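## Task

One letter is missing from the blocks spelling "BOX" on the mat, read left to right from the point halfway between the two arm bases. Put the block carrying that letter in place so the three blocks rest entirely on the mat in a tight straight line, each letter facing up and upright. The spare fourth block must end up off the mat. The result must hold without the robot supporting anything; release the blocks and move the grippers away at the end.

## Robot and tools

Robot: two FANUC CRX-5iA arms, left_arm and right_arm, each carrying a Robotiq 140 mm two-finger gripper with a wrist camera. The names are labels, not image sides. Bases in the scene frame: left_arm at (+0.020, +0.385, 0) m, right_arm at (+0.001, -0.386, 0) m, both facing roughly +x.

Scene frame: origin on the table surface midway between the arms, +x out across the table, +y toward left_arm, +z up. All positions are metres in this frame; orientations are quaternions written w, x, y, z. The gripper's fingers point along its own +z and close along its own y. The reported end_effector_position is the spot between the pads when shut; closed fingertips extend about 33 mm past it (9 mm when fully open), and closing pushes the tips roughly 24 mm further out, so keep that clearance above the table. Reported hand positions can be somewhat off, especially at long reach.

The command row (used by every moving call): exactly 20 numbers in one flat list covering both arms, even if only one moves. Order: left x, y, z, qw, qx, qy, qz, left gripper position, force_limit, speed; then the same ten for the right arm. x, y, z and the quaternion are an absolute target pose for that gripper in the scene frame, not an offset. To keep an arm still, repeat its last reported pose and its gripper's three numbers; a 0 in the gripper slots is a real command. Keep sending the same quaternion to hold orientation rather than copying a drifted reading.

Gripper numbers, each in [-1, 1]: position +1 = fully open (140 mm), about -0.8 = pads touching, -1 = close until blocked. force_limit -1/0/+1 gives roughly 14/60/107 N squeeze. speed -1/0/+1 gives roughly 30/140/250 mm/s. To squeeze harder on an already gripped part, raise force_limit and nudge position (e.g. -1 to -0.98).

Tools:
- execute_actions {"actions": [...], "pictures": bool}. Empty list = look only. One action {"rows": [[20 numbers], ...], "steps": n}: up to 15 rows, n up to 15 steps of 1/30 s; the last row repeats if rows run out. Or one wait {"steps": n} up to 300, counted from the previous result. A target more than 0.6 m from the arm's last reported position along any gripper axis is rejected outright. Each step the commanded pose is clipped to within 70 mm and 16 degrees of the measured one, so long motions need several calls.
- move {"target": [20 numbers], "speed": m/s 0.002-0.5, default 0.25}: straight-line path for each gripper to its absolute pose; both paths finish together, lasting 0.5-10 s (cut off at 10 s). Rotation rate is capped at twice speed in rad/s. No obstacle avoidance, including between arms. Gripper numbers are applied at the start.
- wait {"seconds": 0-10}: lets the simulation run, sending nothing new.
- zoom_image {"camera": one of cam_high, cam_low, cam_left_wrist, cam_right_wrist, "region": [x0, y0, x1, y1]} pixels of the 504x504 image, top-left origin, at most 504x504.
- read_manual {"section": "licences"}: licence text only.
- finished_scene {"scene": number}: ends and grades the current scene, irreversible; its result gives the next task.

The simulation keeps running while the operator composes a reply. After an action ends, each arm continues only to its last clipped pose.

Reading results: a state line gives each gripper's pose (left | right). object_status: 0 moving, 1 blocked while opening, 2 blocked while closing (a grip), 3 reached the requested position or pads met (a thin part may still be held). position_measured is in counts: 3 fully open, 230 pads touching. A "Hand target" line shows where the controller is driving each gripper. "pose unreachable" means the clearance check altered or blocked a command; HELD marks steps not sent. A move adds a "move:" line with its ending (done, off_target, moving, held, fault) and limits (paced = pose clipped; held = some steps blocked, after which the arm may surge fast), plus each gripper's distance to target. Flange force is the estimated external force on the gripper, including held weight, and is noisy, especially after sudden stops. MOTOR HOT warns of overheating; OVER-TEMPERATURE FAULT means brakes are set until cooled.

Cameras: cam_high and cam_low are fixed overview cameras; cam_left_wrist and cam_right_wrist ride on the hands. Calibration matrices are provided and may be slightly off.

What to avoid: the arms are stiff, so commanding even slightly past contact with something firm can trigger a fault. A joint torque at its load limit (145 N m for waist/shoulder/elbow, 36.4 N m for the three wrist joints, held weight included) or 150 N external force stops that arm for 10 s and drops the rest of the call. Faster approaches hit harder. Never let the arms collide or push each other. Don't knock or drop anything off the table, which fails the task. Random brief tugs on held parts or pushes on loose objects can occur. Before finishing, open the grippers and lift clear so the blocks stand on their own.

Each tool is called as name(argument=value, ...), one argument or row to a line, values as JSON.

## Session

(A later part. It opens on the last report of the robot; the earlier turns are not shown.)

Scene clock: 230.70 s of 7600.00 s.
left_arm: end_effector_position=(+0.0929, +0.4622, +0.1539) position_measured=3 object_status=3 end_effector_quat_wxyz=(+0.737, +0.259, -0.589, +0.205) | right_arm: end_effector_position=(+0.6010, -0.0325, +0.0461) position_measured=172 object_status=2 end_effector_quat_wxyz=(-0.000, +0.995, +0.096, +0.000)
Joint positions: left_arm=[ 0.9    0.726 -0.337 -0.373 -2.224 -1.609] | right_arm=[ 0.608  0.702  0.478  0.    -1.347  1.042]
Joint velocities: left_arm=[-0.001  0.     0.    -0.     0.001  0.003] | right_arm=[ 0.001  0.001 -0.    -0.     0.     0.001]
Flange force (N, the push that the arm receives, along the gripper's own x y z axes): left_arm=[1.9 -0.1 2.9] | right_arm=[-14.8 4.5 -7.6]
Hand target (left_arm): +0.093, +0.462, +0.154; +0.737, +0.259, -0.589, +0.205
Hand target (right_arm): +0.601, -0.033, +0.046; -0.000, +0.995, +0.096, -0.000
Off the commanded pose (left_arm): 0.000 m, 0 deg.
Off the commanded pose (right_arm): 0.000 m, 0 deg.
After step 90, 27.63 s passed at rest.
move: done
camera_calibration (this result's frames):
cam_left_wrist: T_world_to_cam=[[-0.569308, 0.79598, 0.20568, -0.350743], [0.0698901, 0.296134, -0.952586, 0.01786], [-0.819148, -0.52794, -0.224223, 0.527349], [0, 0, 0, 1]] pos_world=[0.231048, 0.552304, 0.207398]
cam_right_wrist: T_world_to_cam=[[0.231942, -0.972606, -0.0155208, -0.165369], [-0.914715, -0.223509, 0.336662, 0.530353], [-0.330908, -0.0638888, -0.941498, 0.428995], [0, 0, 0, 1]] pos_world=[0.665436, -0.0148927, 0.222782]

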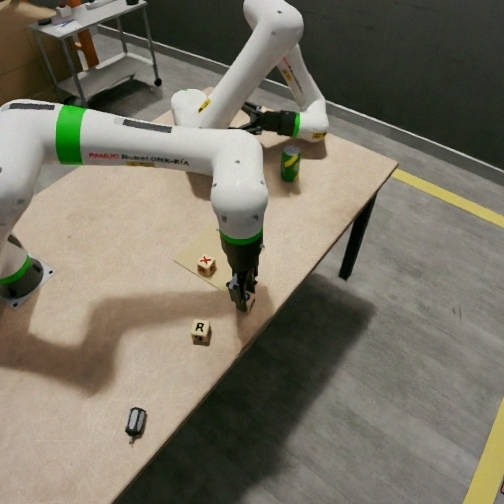

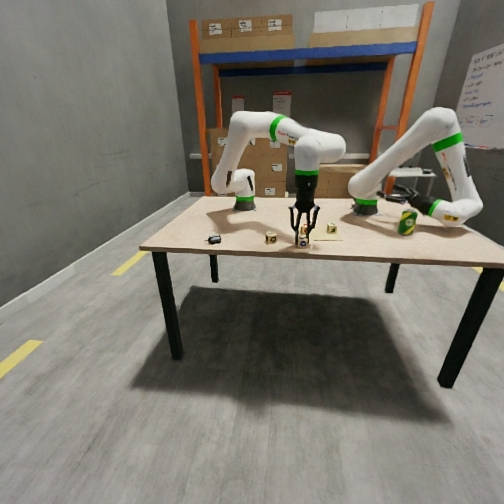

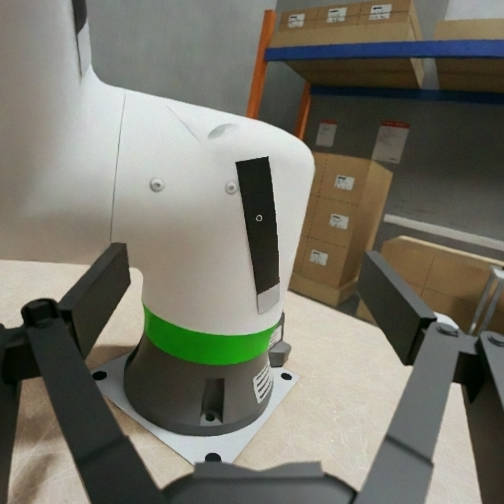

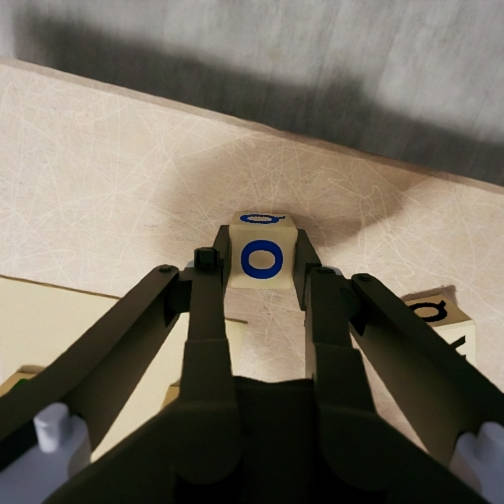

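move(
  target=[0.0929, 0.4622, 0.1539, 0.737, 0.259, -0.589, 0.205, 1, 0, 0, 0.598, -0.036, 0.064, 0, 0.99905, -0.0436, 0, -1, 0.2, 0.2],
  speed=0.4,
)

move(
  target=[0.0929, 0.4622, 0.1539, 0.737, 0.259, -0.589, 0.205, 1, 0, 0, 0.4438, -0.0692, 0.057, 0, 0.753, -0.658, 0, -1, 0.2, 0.2],
  speed=0.5,
)

move(
  target=[0.0929, 0.4622, 0.1539, 0.737, 0.259, -0.589, 0.205, 1, 0, 0, 0.4367, -0.0163, 0.057, 0, 0.753, -0.658, 0, -1, 0.2, 0.2],
  speed=0.08,
)

move(
  target=[0.0929, 0.4622, 0.1539, 0.737, 0.259, -0.589, 0.205, 1, 0, 0, 0.4375, -0.0222, 0.105, 0, 0.753, -0.658, 0, -1, 0.2, 0.2],
  speed=0.25,
)

move(
  target=[0.0929, 0.4622, 0.1539, 0.737, 0.259, -0.589, 0.205, 1, 0, 0, 0.4244, 0.0749, 0.105, 0, 0.753, -0.658, 0, -1, 0.2, 0.2],
  speed=0.3,
)

move(
  target=[0.0929, 0.4622, 0.1539, 0.737, 0.259, -0.589, 0.205, 1, 0, 0, 0.4244, 0.0749, 0.052, 0, 0.753, -0.658, 0, -1, 0.2, 0.2],
  speed=0.15,
)

Scene clock: 312.37 s of 7600.00 s.
left_arm: end_effector_position=(+0.0929, +0.4622, +0.1539) position_measured=3 object_status=3 end_effector_quat_wxyz=(+0.737, +0.259, -0.589, +0.205) | right_arm: end_effector_position=(+0.5981, -0.0360, +0.0640) position_measured=172 object_status=2 end_effector_quat_wxyz=(-0.000, +0.999, -0.044, +0.000)
Joint positions: left_arm=[ 0.9    0.726 -0.337 -0.373 -2.224 -1.609] | right_arm=[ 0.607  0.68   0.485  0.    -1.376  0.764]
Joint velocities: left_arm=[ 0. -0. -0.  0. -0.  0.] | right_arm=[-0.001  0.    -0.    -0.    -0.    -0.001]
Flange force (N, the push that the arm receives, along the gripper's own x y z axes): left_arm=[3.8 -0.3 5.1] | right_arm=[-16.4 12.9 1.1]
Hand target (left_arm): +0.093, +0.462, +0.154; +0.737, +0.259, -0.589, +0.205
Hand target (right_arm): +0.598, -0.036, +0.064; +0.000, +0.999, -0.044, +0.000
Off the commanded pose (left_arm): 0.000 m, 0 deg.
Off the commanded pose (right_arm): 0.000 m, 0 deg.
After step 90, 77.90 s passed at rest.
move: done
camera_calibration (this result's frames):
cam_left_wrist: T_world_to_cam=[[-0.569308, 0.79598, 0.20568, -0.350743], [0.0698902, 0.296134, -0.952586, 0.0178602], [-0.819148, -0.52794, -0.224222, 0.527349], [0, 0, 0, 1]] pos_world=[0.231048, 0.552304, 0.207398]
cam_right_wrist: T_world_to_cam=[[-0.0450919, -0.998862, -0.0155149, -0.00306728], [-0.94084, 0.0372412, 0.336798, 0.545829], [-0.335837, 0.0297839, -0.941449, 0.45096], [0, 0, 0, 1]] pos_world=[0.664849, -0.0368225, 0.240675]

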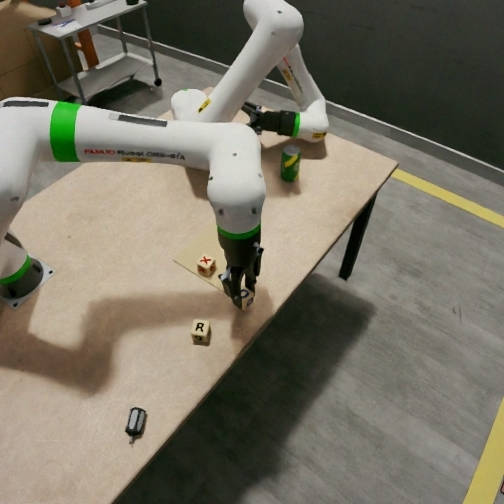

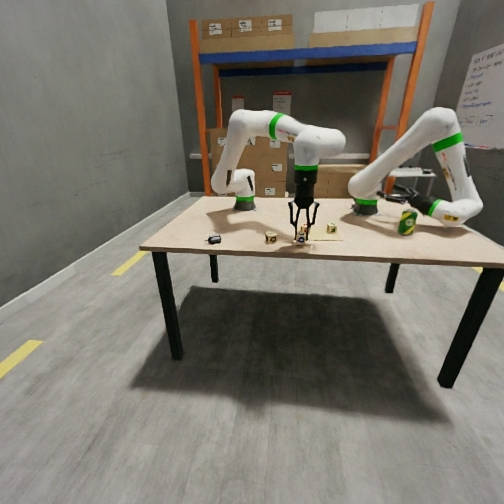

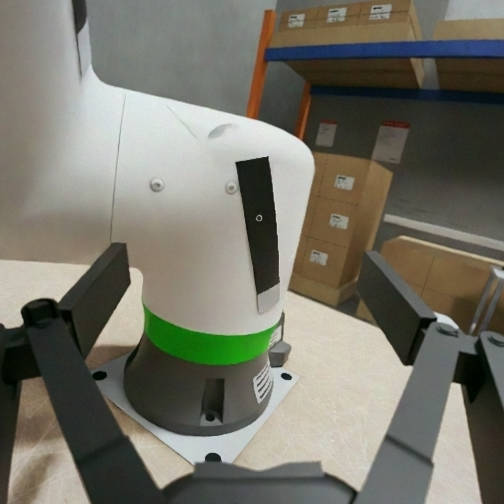

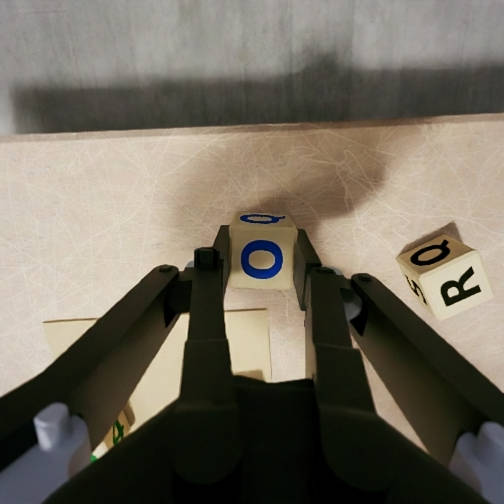

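Scene clock: 314.23 s of 7600.00 s.
left_arm: end_effector_position=(+0.0929, +0.4622, +0.1539) position_measured=3 object_status=3 end_effector_quat_wxyz=(+0.737, +0.259, -0.589, +0.205) | right_arm: end_effector_position=(+0.4439, -0.0697, +0.0571) position_measured=172 object_status=2 end_effector_quat_wxyz=(-0.000, +0.753, -0.658, +0.000)
Joint positions: left_arm=[ 0.9    0.726 -0.337 -0.373 -2.224 -1.609] | right_arm=[ 0.749  0.321 -0.061  0.001 -1.188 -0.728]
Joint velocities: left_arm=[ 0.001  0.     0.    -0.001  0.001  0.   ] | right_arm=[-0.001 -0.    -0.001  0.     0.    -0.001]
Flange force (N, the push that the arm receives, along the gripper's own x y z axes): left_arm=[3.2 1.5 1.5] | right_arm=[5.7 9.4 -0.1]
Hand target (left_arm): +0.093, +0.462, +0.154; +0.737, +0.259, -0.589, +0.205
Hand target (right_arm): +0.444, -0.070, +0.057; -0.000, +0.753, -0.658, +0.000
Off the commanded pose (left_arm): 0.000 m, 0 deg.
Off the commanded pose (right_arm): 0.001 m, 0 deg.
move: done
camera_calibration (this result's frames):
cam_left_wrist: T_world_to_cam=[[-0.569308, 0.79598, 0.20568, -0.350743], [0.0698899, 0.296134, -0.952586, 0.0178601], [-0.819148, -0.52794, -0.224222, 0.527349], [0, 0, 0, 1]] pos_world=[0.231048, 0.552304, 0.207398]
cam_right_wrist: T_world_to_cam=[[-0.984274, -0.175923, -0.0159834, 0.430538], [-0.170979, 0.926043, 0.336469, 0.124601], [-0.0443914, 0.33391, -0.941559, 0.285502], [0, 0, 0, 1]] pos_world=[0.457745, -0.134976, 0.233775]

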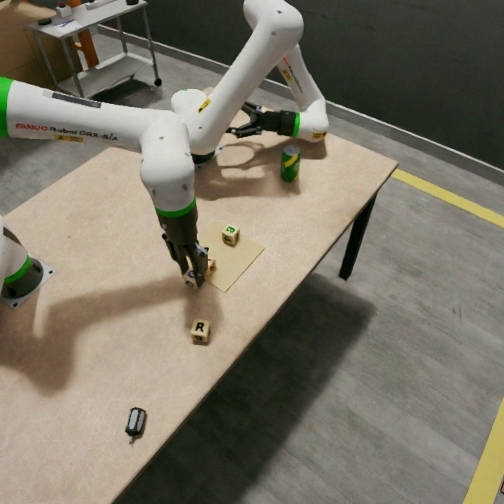

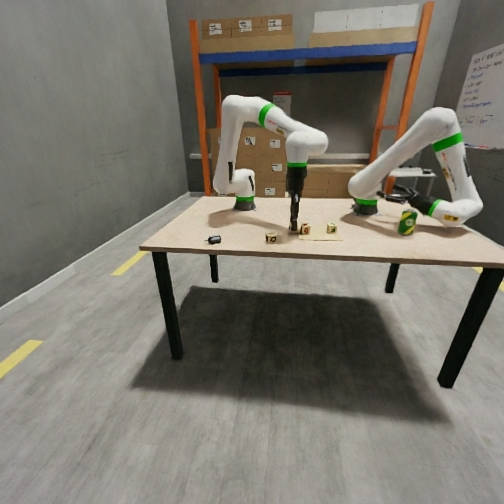

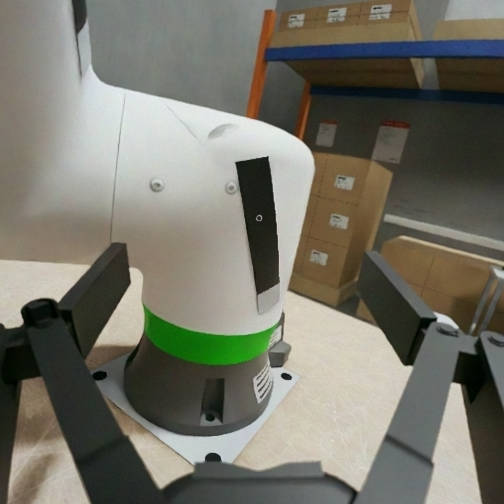

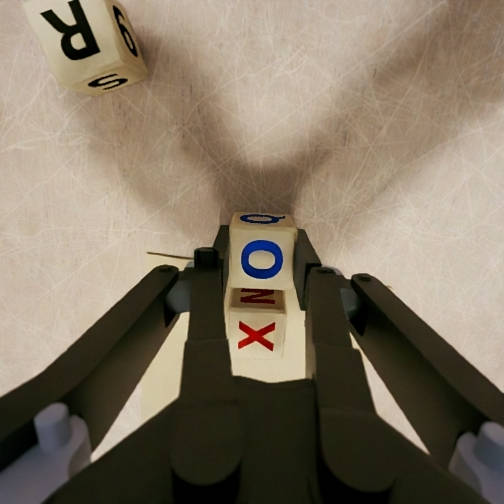

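Scene clock: 315.20 s of 7600.00 s.
left_arm: end_effector_position=(+0.0929, +0.4622, +0.1539) position_measured=3 object_status=3 end_effector_quat_wxyz=(+0.737, +0.259, -0.589, +0.205) | right_arm: end_effector_position=(+0.4368, -0.0164, +0.0570) position_measured=172 object_status=2 end_effector_quat_wxyz=(-0.000, +0.753, -0.658, +0.000)
Joint positions: left_arm=[ 0.9    0.726 -0.337 -0.373 -2.224 -1.609] | right_arm=[ 0.821  0.385  0.025  0.    -1.211 -0.799]
Joint velocities: left_arm=[ 0.    -0.     0.    -0.001  0.001  0.001] | right_arm=[ 0.     0.     0.    -0.     0.     0.001]
Flange force (N, the push that the arm receives, along the gripper's own x y z axes): left_arm=[3.7 1.9 4.5] | right_arm=[9.3 13.1 -0.5]
Hand target (left_arm): +0.093, +0.462, +0.154; +0.737, +0.259, -0.589, +0.205
Hand target (right_arm): +0.437, -0.016, +0.057; -0.000, +0.753, -0.658, +0.000
Off the commanded pose (left_arm): 0.000 m, 0 deg.
Off the commanded pose (right_arm): 0.000 m, 0 deg.
move: done
camera_calibration (this result's frames):
cam_left_wrist: T_world_to_cam=[[-0.569308, 0.79598, 0.20568, -0.350743], [0.0698901, 0.296134, -0.952586, 0.0178602], [-0.819148, -0.52794, -0.224222, 0.527349], [0, 0, 0, 1]] pos_world=[0.231048, 0.552304, 0.207398]
cam_right_wrist: T_world_to_cam=[[-0.984332, -0.175623, -0.0157475, 0.432878], [-0.170609, 0.926044, 0.336654, 0.0738597], [-0.0445412, 0.334066, -0.941497, 0.267355], [0, 0, 0, 1]] pos_world=[0.450605, -0.0816882, 0.233666]

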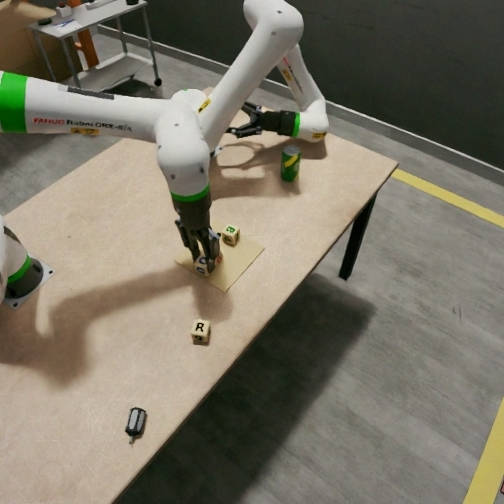

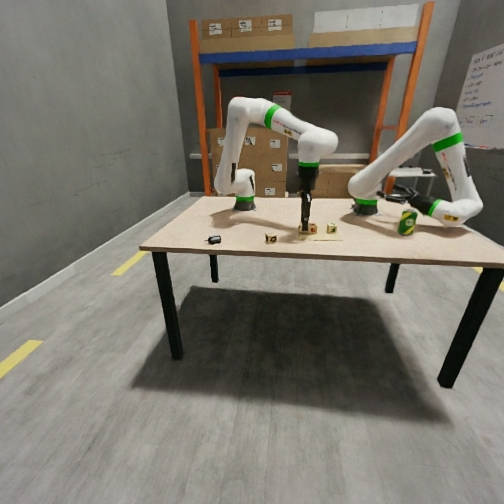

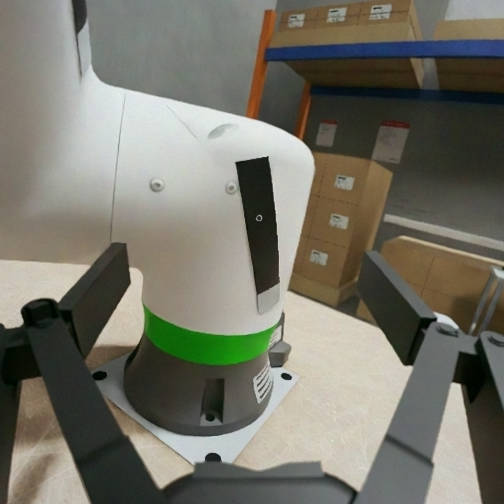

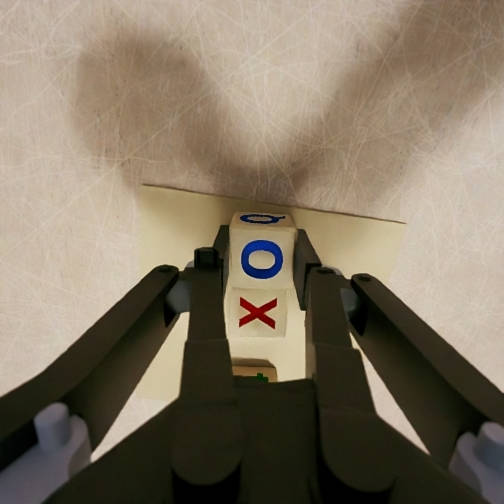

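Scene clock: 315.90 s of 7600.00 s.
left_arm: end_effector_position=(+0.0929, +0.4622, +0.1539) position_measured=3 object_status=3 end_effector_quat_wxyz=(+0.737, +0.259, -0.589, +0.205) | right_arm: end_effector_position=(+0.4375, -0.0221, +0.1049) position_measured=172 object_status=2 end_effector_quat_wxyz=(+0.000, +0.753, -0.658, -0.000)
Joint positions: left_arm=[ 0.9    0.726 -0.337 -0.373 -2.224 -1.609] | right_arm=[ 0.813  0.342  0.084 -0.    -1.313 -0.792]
Joint velocities: left_arm=[-0.     0.     0.    -0.001 -0.     0.001] | right_arm=[-0.001 -0.     0.001 -0.001 -0.     0.001]
Flange force (N, the push that the arm receives, along the gripper's own x y z axes): left_arm=[3.1 1.6 1.7] | right_arm=[9.9 14.4 3.5]
Hand target (left_arm): +0.093, +0.462, +0.154; +0.737, +0.259, -0.589, +0.205
Hand target (right_arm): +0.438, -0.022, +0.105; +0.000, +0.753, -0.658, +0.000
Off the commanded pose (left_arm): 0.000 m, 0 deg.
Off the commanded pose (right_arm): 0.000 m, 0 deg.
move: done
camera_calibration (this result's frames):
cam_left_wrist: T_world_to_cam=[[-0.569308, 0.79598, 0.20568, -0.350743], [0.0698902, 0.296134, -0.952586, 0.0178599], [-0.819148, -0.52794, -0.224223, 0.527349], [0, 0, 0, 1]] pos_world=[0.231048, 0.552304, 0.207398]
cam_right_wrist: T_world_to_cam=[[-0.984349, -0.175557, -0.0153992, 0.43336], [-0.170423, 0.926021, 0.336811, 0.063062], [-0.0448695, 0.334164, -0.941446, 0.314576], [0, 0, 0, 1]] pos_world=[0.45144, -0.0874372, 0.281589]

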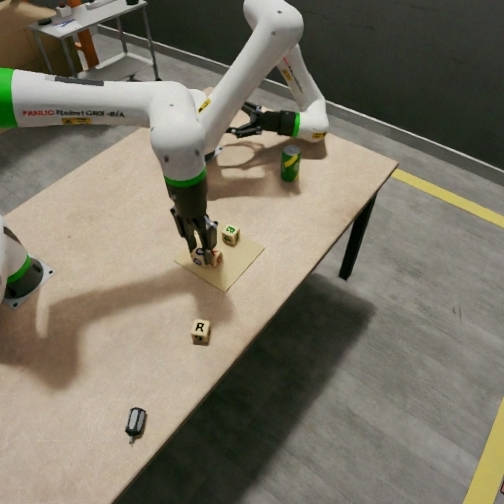

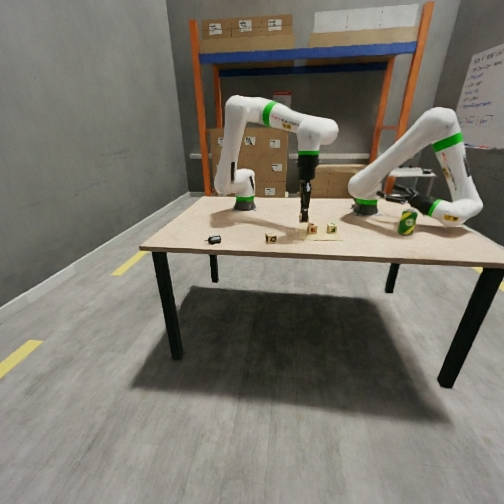

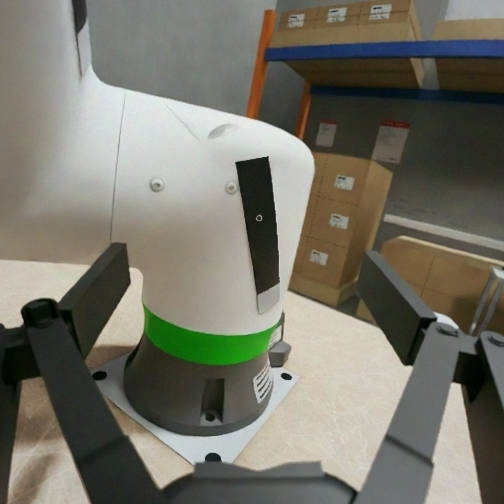

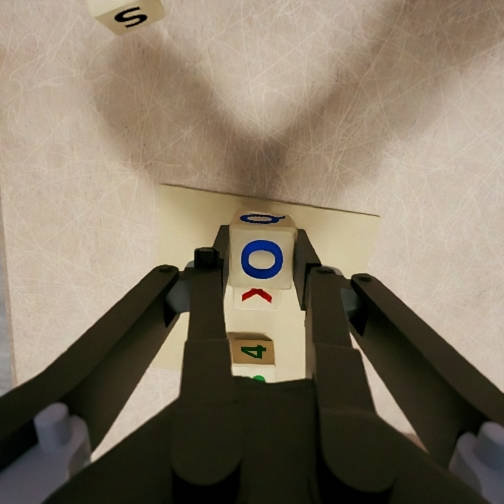

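Scene clock: 316.67 s of 7600.00 s.
left_arm: end_effector_position=(+0.0929, +0.4622, +0.1539) position_measured=3 object_status=3 end_effector_quat_wxyz=(+0.737, +0.259, -0.589, +0.205) | right_arm: end_effector_position=(+0.4246, +0.0748, +0.1050) position_measured=172 object_status=2 end_effector_quat_wxyz=(-0.000, +0.753, -0.658, +0.000)
Joint positions: left_arm=[ 0.9    0.726 -0.337 -0.373 -2.224 -1.609] | right_arm=[ 0.925  0.484  0.282  0.001 -1.368 -0.903]
Joint velocities: left_arm=[ 0.    -0.001 -0.    -0.     0.    -0.001] | right_arm=[0.    0.001 0.    0.    0.    0.002]
Flange force (N, the push that the arm receives, along the gripper's own x y z axes): left_arm=[1.9 1.0 3.6] | right_arm=[9.3 8.7 1.9]
Hand target (left_arm): +0.093, +0.462, +0.154; +0.737, +0.259, -0.589, +0.205
Hand target (right_arm): +0.425, +0.075, +0.105; -0.000, +0.753, -0.658, +0.000
Off the commanded pose (left_arm): 0.000 m, 0 deg.
Off the commanded pose (right_arm): 0.000 m, 0 deg.
move: done
camera_calibration (this result's frames):
cam_left_wrist: T_world_to_cam=[[-0.569308, 0.79598, 0.20568, -0.350743], [0.06989, 0.296134, -0.952586, 0.01786], [-0.819148, -0.52794, -0.224222, 0.527349], [0, 0, 0, 1]] pos_world=[0.231048, 0.552304, 0.207398]
cam_right_wrist: T_world_to_cam=[[-0.984322, -0.175647, -0.0160928, 0.437662], [-0.170756, 0.926087, 0.33646, -0.0287502], [-0.0441947, 0.333932, -0.94156, 0.281431], [0, 0, 0, 1]] pos_world=[0.438329, 0.00952022, 0.281701]

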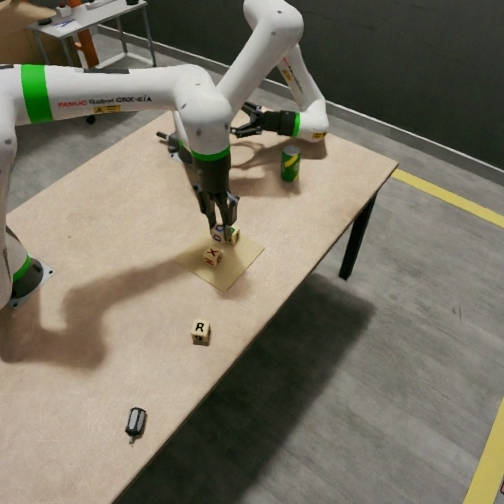

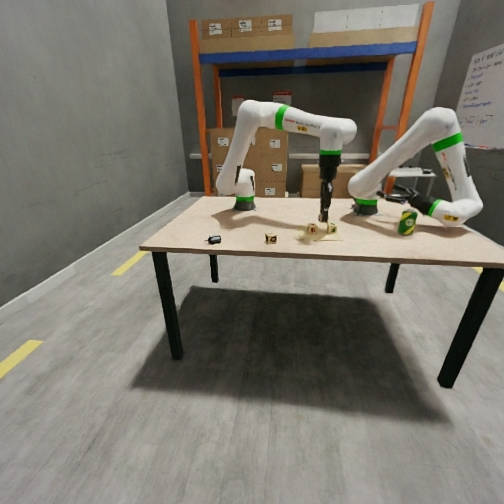

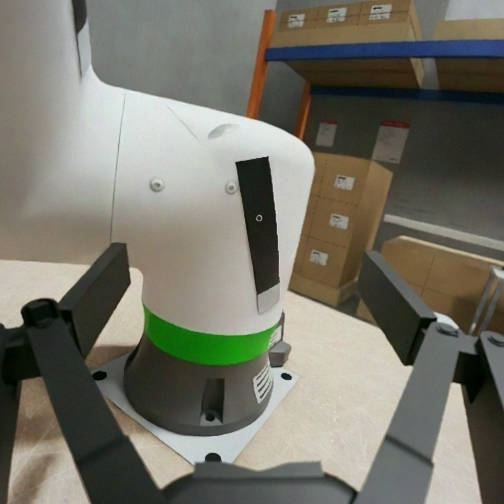

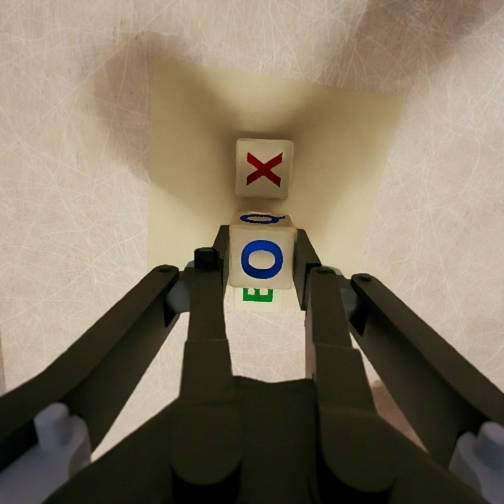

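Scene clock: 317.40 s of 7600.00 s.
left_arm: end_effector_position=(+0.0929, +0.4622, +0.1539) position_measured=3 object_status=3 end_effector_quat_wxyz=(+0.737, +0.259, -0.589, +0.205) | right_arm: end_effector_position=(+0.4243, +0.0748, +0.0521) position_measured=172 object_status=2 end_effector_quat_wxyz=(-0.000, +0.753, -0.658, -0.000)
Joint positions: left_arm=[ 0.9    0.726 -0.337 -0.373 -2.224 -1.609] | right_arm=[ 0.925  0.518  0.205 -0.    -1.257 -0.903]
Joint velocities: left_arm=[ 0.    -0.001 -0.     0.     0.001  0.001] | right_arm=[-0.001 -0.     0.     0.    -0.     0.   ]
Flange force (N, the push that the arm receives, along the gripper's own x y z axes): left_arm=[2.4 1.0 2.7] | right_arm=[10.6 12.0 -0.7]
Hand target (left_arm): +0.093, +0.462, +0.154; +0.737, +0.259, -0.589, +0.205
Hand target (right_arm): +0.424, +0.075, +0.052; +0.000, +0.753, -0.658, -0.000
Off the commanded pose (left_arm): 0.000 m, 0 deg.
Off the commanded pose (right_arm): 0.000 m, 0 deg.
move: done
camera_calibration (this result's frames):
cam_left_wrist: T_world_to_cam=[[-0.569308, 0.79598, 0.20568, -0.350743], [0.0698904, 0.296134, -0.952586, 0.0178599], [-0.819148, -0.52794, -0.224223, 0.527349], [0, 0, 0, 1]] pos_world=[0.231048, 0.552304, 0.207398]
cam_right_wrist: T_world_to_cam=[[-0.984305, -0.175799, -0.0154223, 0.436525], [-0.17065, 0.925914, 0.336989, -0.0110705], [-0.0449625, 0.334332, -0.941382, 0.231848], [0, 0, 0, 1]] pos_world=[0.438209, 0.00947654, 0.228721]

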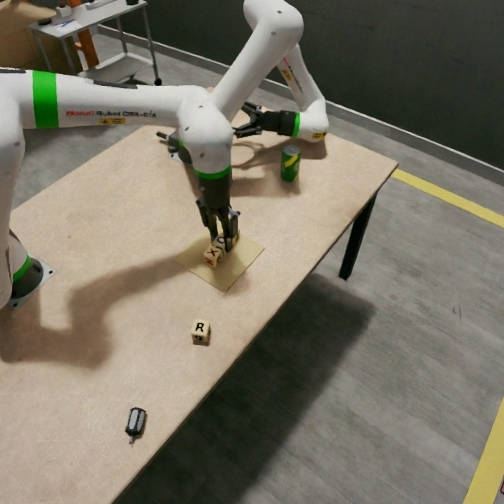

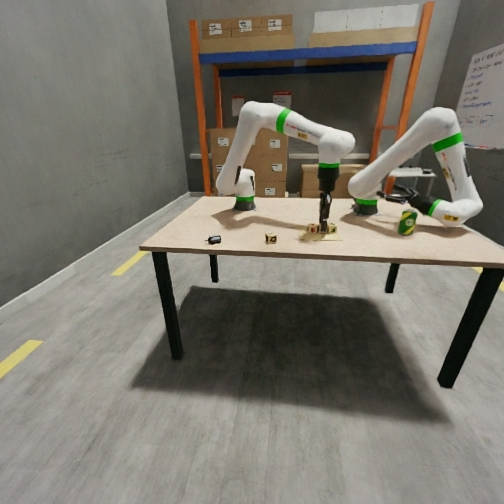

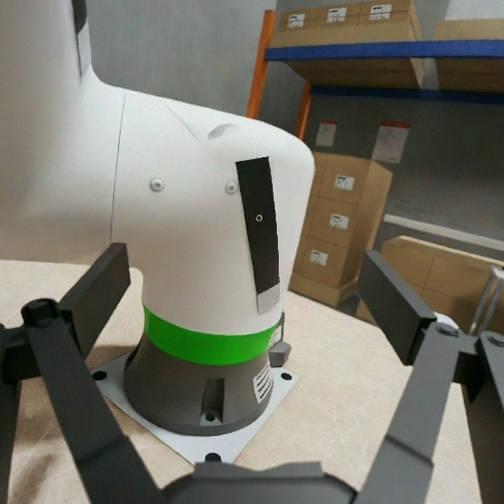

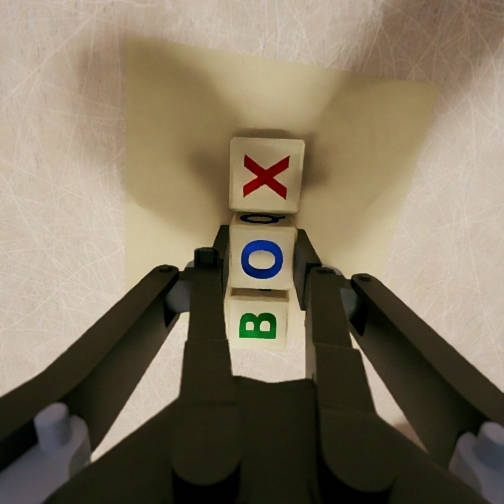

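zoom_image(
  camera="cam_right_wrist",
  region=[190, 125, 340, 365],
)

zoom_image(
  camera="cam_low",
  region=[290, 205, 350, 250],
)

zoom_image(
  camera="cam_high",
  region=[180, 200, 270, 290],
)

Region (190, 125, 340, 365) of cam_right_wrist's 504x504 image, scaled by 2.100, with more detail than that image has; it fills the left 315 columns of this view, and the rest is white.

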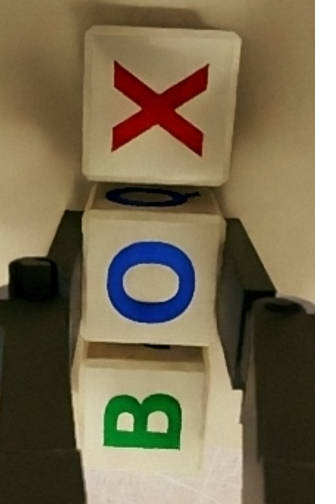

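Region (290, 205, 350, 250) of cam_low's 504x504 image, scaled by 8.400, with more detail than that image has; it fills the top 378 rows of this view, and the rest is white.

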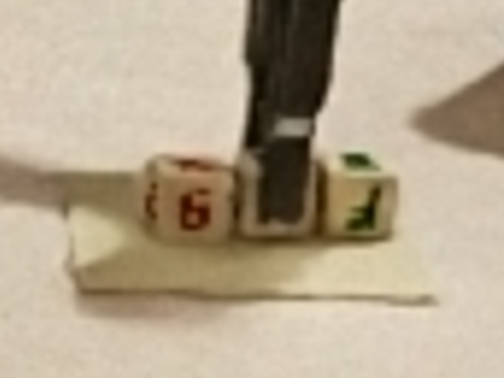

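Region (180, 200, 270, 290) of cam_high's 504x504 image, scaled by 5.600, with more detail than that image has.

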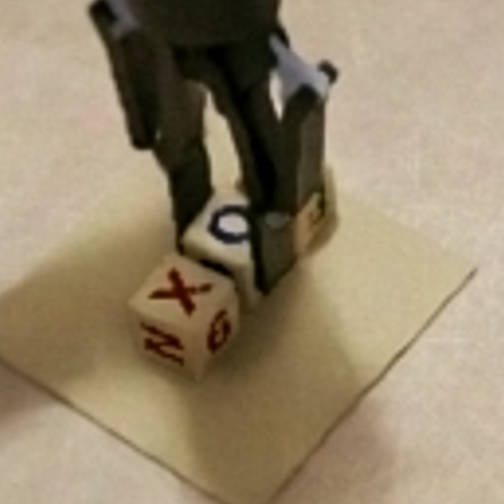

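move(
  target=[0.0929, 0.4622, 0.1539, 0.737, 0.259, -0.589, 0.205, 1, 0, 0, 0.4244, 0.0749, 0.0512, 0, 0.753, -0.658, 0, 0.3, 0.2, 0.2],
  speed=0.05,
)

move(
  target=[0.0929, 0.4622, 0.1539, 0.737, 0.259, -0.589, 0.205, 1, 0, 0, 0.40, -0.14, 0.25, 0, 0.753, -0.658, 0, 0.3, 0.2, 0.2],
  speed=0.4,
)

Scene clock: 328.43 s of 7600.00 s.
left_arm: end_effector_position=(+0.0929, +0.4622, +0.1539) position_measured=3 object_status=3 end_effector_quat_wxyz=(+0.737, +0.259, -0.589, +0.205) | right_arm: end_effector_position=(+0.4244, +0.0749, +0.0512) position_measured=91 object_status=3 end_effector_quat_wxyz=(-0.000, +0.753, -0.658, -0.000)
Joint positions: left_arm=[ 0.9    0.726 -0.337 -0.373 -2.224 -1.609] | right_arm=[ 0.925  0.519  0.204  0.    -1.256 -0.903]
Joint velocities: left_arm=[ 0.    -0.     0.    -0.001 -0.001 -0.001] | right_arm=[ 0.003  0.     0.001  0.    -0.    -0.001]
Flange force (N, the push that the arm receives, along the gripper's own x y z axes): left_arm=[3.3 0.8 2.2] | right_arm=[10.1 11.5 0.8]
Hand target (left_arm): +0.093, +0.462, +0.154; +0.737, +0.259, -0.589, +0.205
Hand target (right_arm): +0.424, +0.075, +0.051; -0.000, +0.753, -0.658, -0.000
Off the commanded pose (left_arm): 0.000 m, 0 deg.
Off the commanded pose (right_arm): 0.000 m, 0 deg.
After step 90, 7.33 s passed at rest.
move: done
camera_calibration (this result's frames):
cam_left_wrist: T_world_to_cam=[[-0.569308, 0.79598, 0.20568, -0.350743], [0.0698899, 0.296134, -0.952586, 0.0178602], [-0.819148, -0.52794, -0.224222, 0.527349], [0, 0, 0, 1]] pos_world=[0.231048, 0.552304, 0.207398]
cam_right_wrist: T_world_to_cam=[[-0.984324, -0.175688, -0.0154932, 0.436628], [-0.170577, 0.925988, 0.336824, -0.0108458], [-0.0448294, 0.334187, -0.94144, 0.230979], [0, 0, 0, 1]] pos_world=[0.438288, 0.009563, 0.227871]

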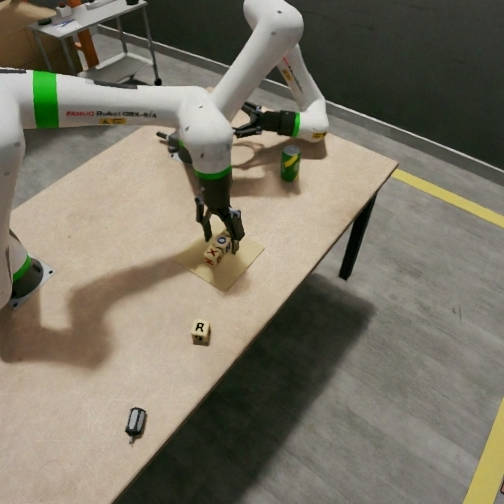

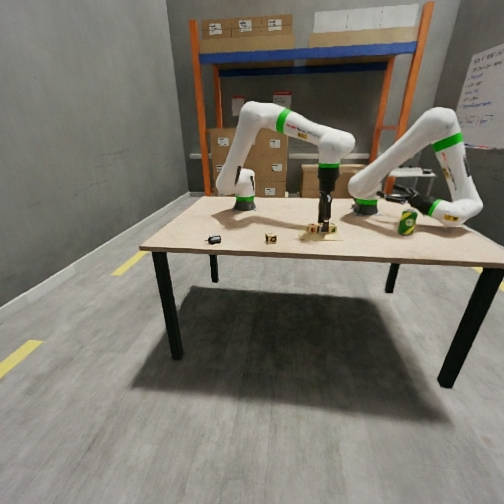

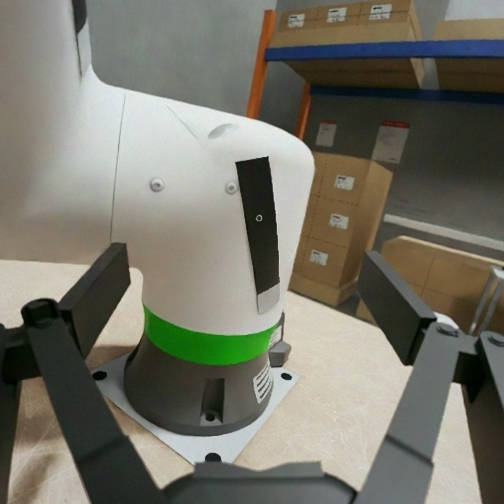

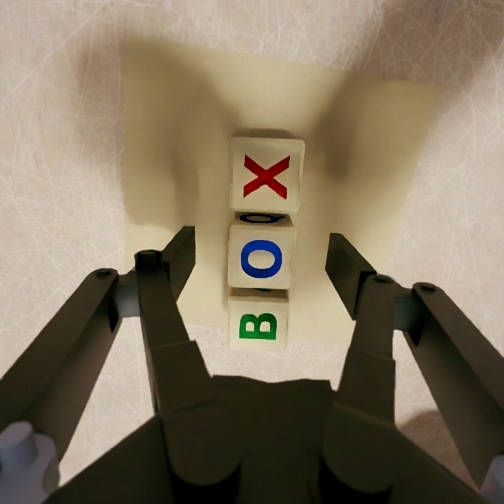

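Scene clock: 329.60 s of 7600.00 s.
left_arm: end_effector_position=(+0.0929, +0.4622, +0.1539) position_measured=3 object_status=3 end_effector_quat_wxyz=(+0.737, +0.259, -0.589, +0.205) | right_arm: end_effector_position=(+0.4002, -0.1395, +0.2499) position_measured=91 object_status=3 end_effector_quat_wxyz=(+0.000, +0.753, -0.658, -0.000)
Joint positions: left_arm=[ 0.9    0.726 -0.337 -0.373 -2.224 -1.609] | right_arm=[ 0.721  0.052  0.08  -0.001 -1.599 -0.7  ]
Joint velocities: left_arm=[ 0.    -0.    -0.    -0.001  0.     0.   ] | right_arm=[-0.    -0.002  0.001 -0.    -0.     0.002]
Flange force (N, the push that the arm receives, along the gripper's own x y z axes): left_arm=[2.6 1.5 4.6] | right_arm=[6.3 13.7 6.1]
Hand target (left_arm): +0.093, +0.462, +0.154; +0.737, +0.259, -0.589, +0.205
Hand target (right_arm): +0.400, -0.140, +0.250; +0.000, +0.753, -0.658, -0.000
Off the commanded pose (left_arm): 0.000 m, 0 deg.
Off the commanded pose (right_arm): 0.001 m, 0 deg.
move: done
camera_calibration (this result's frames):
cam_left_wrist: T_world_to_cam=[[-0.569308, 0.79598, 0.20568, -0.350743], [0.06989, 0.296134, -0.952586, 0.01786], [-0.819148, -0.52794, -0.224222, 0.527349], [0, 0, 0, 1]] pos_world=[0.231048, 0.552304, 0.207398]
cam_right_wrist: T_world_to_cam=[[-0.984407, -0.175307, -0.0145028, 0.378023], [-0.169869, 0.925974, 0.337218, 0.116284], [-0.0456874, 0.334423, -0.941315, 0.488921], [0, 0, 0, 1]] pos_world=[0.414219, -0.204912, 0.426498]

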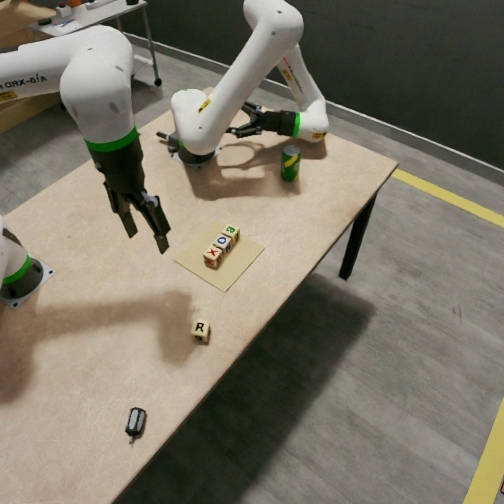

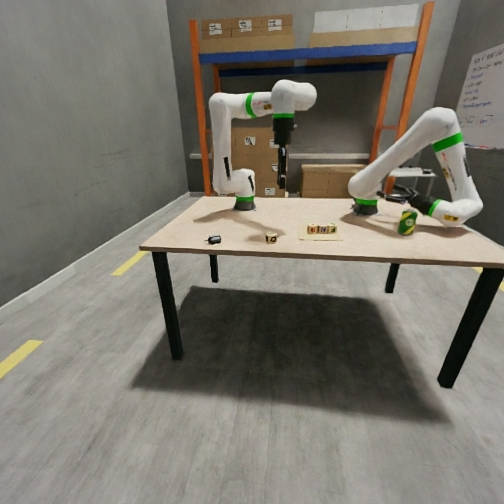

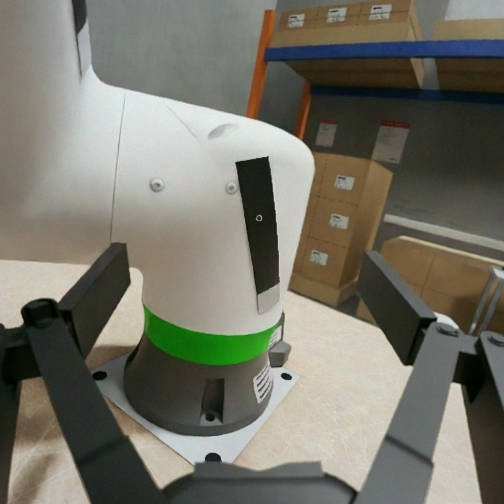

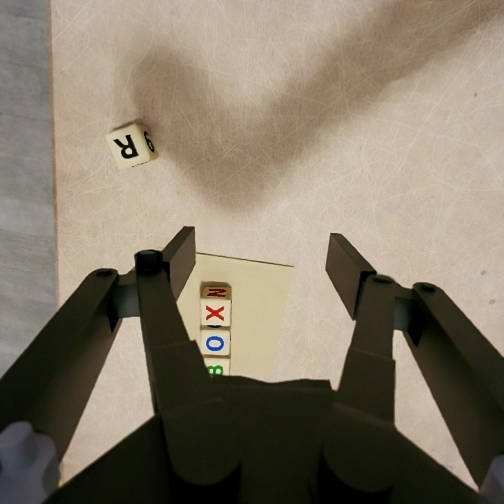

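zoom_image(
  camera="cam_high",
  region=[165, 210, 275, 300],
)

zoom_image(
  camera="cam_low",
  region=[290, 215, 350, 250],
)

Region (165, 210, 275, 300) of cam_high's 504x504 image, scaled by 4.582, with more detail than that image has; it fills the top 412 rows of this view, and the rest is white.

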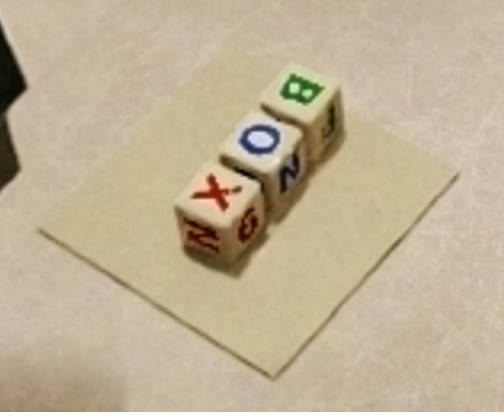

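Region (290, 215, 350, 250) of cam_low's 504x504 image, scaled by 8.400, with more detail than that image has; it fills the top 294 rows of this view, and the rest is white.

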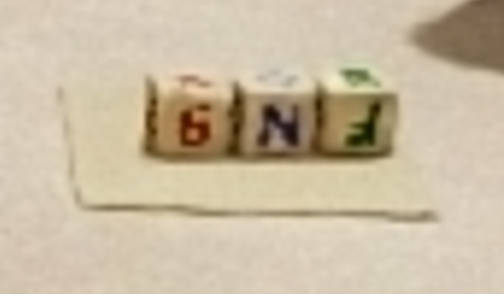

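finished_scene(
  scene=1,
)

The scene is finished: the task was done.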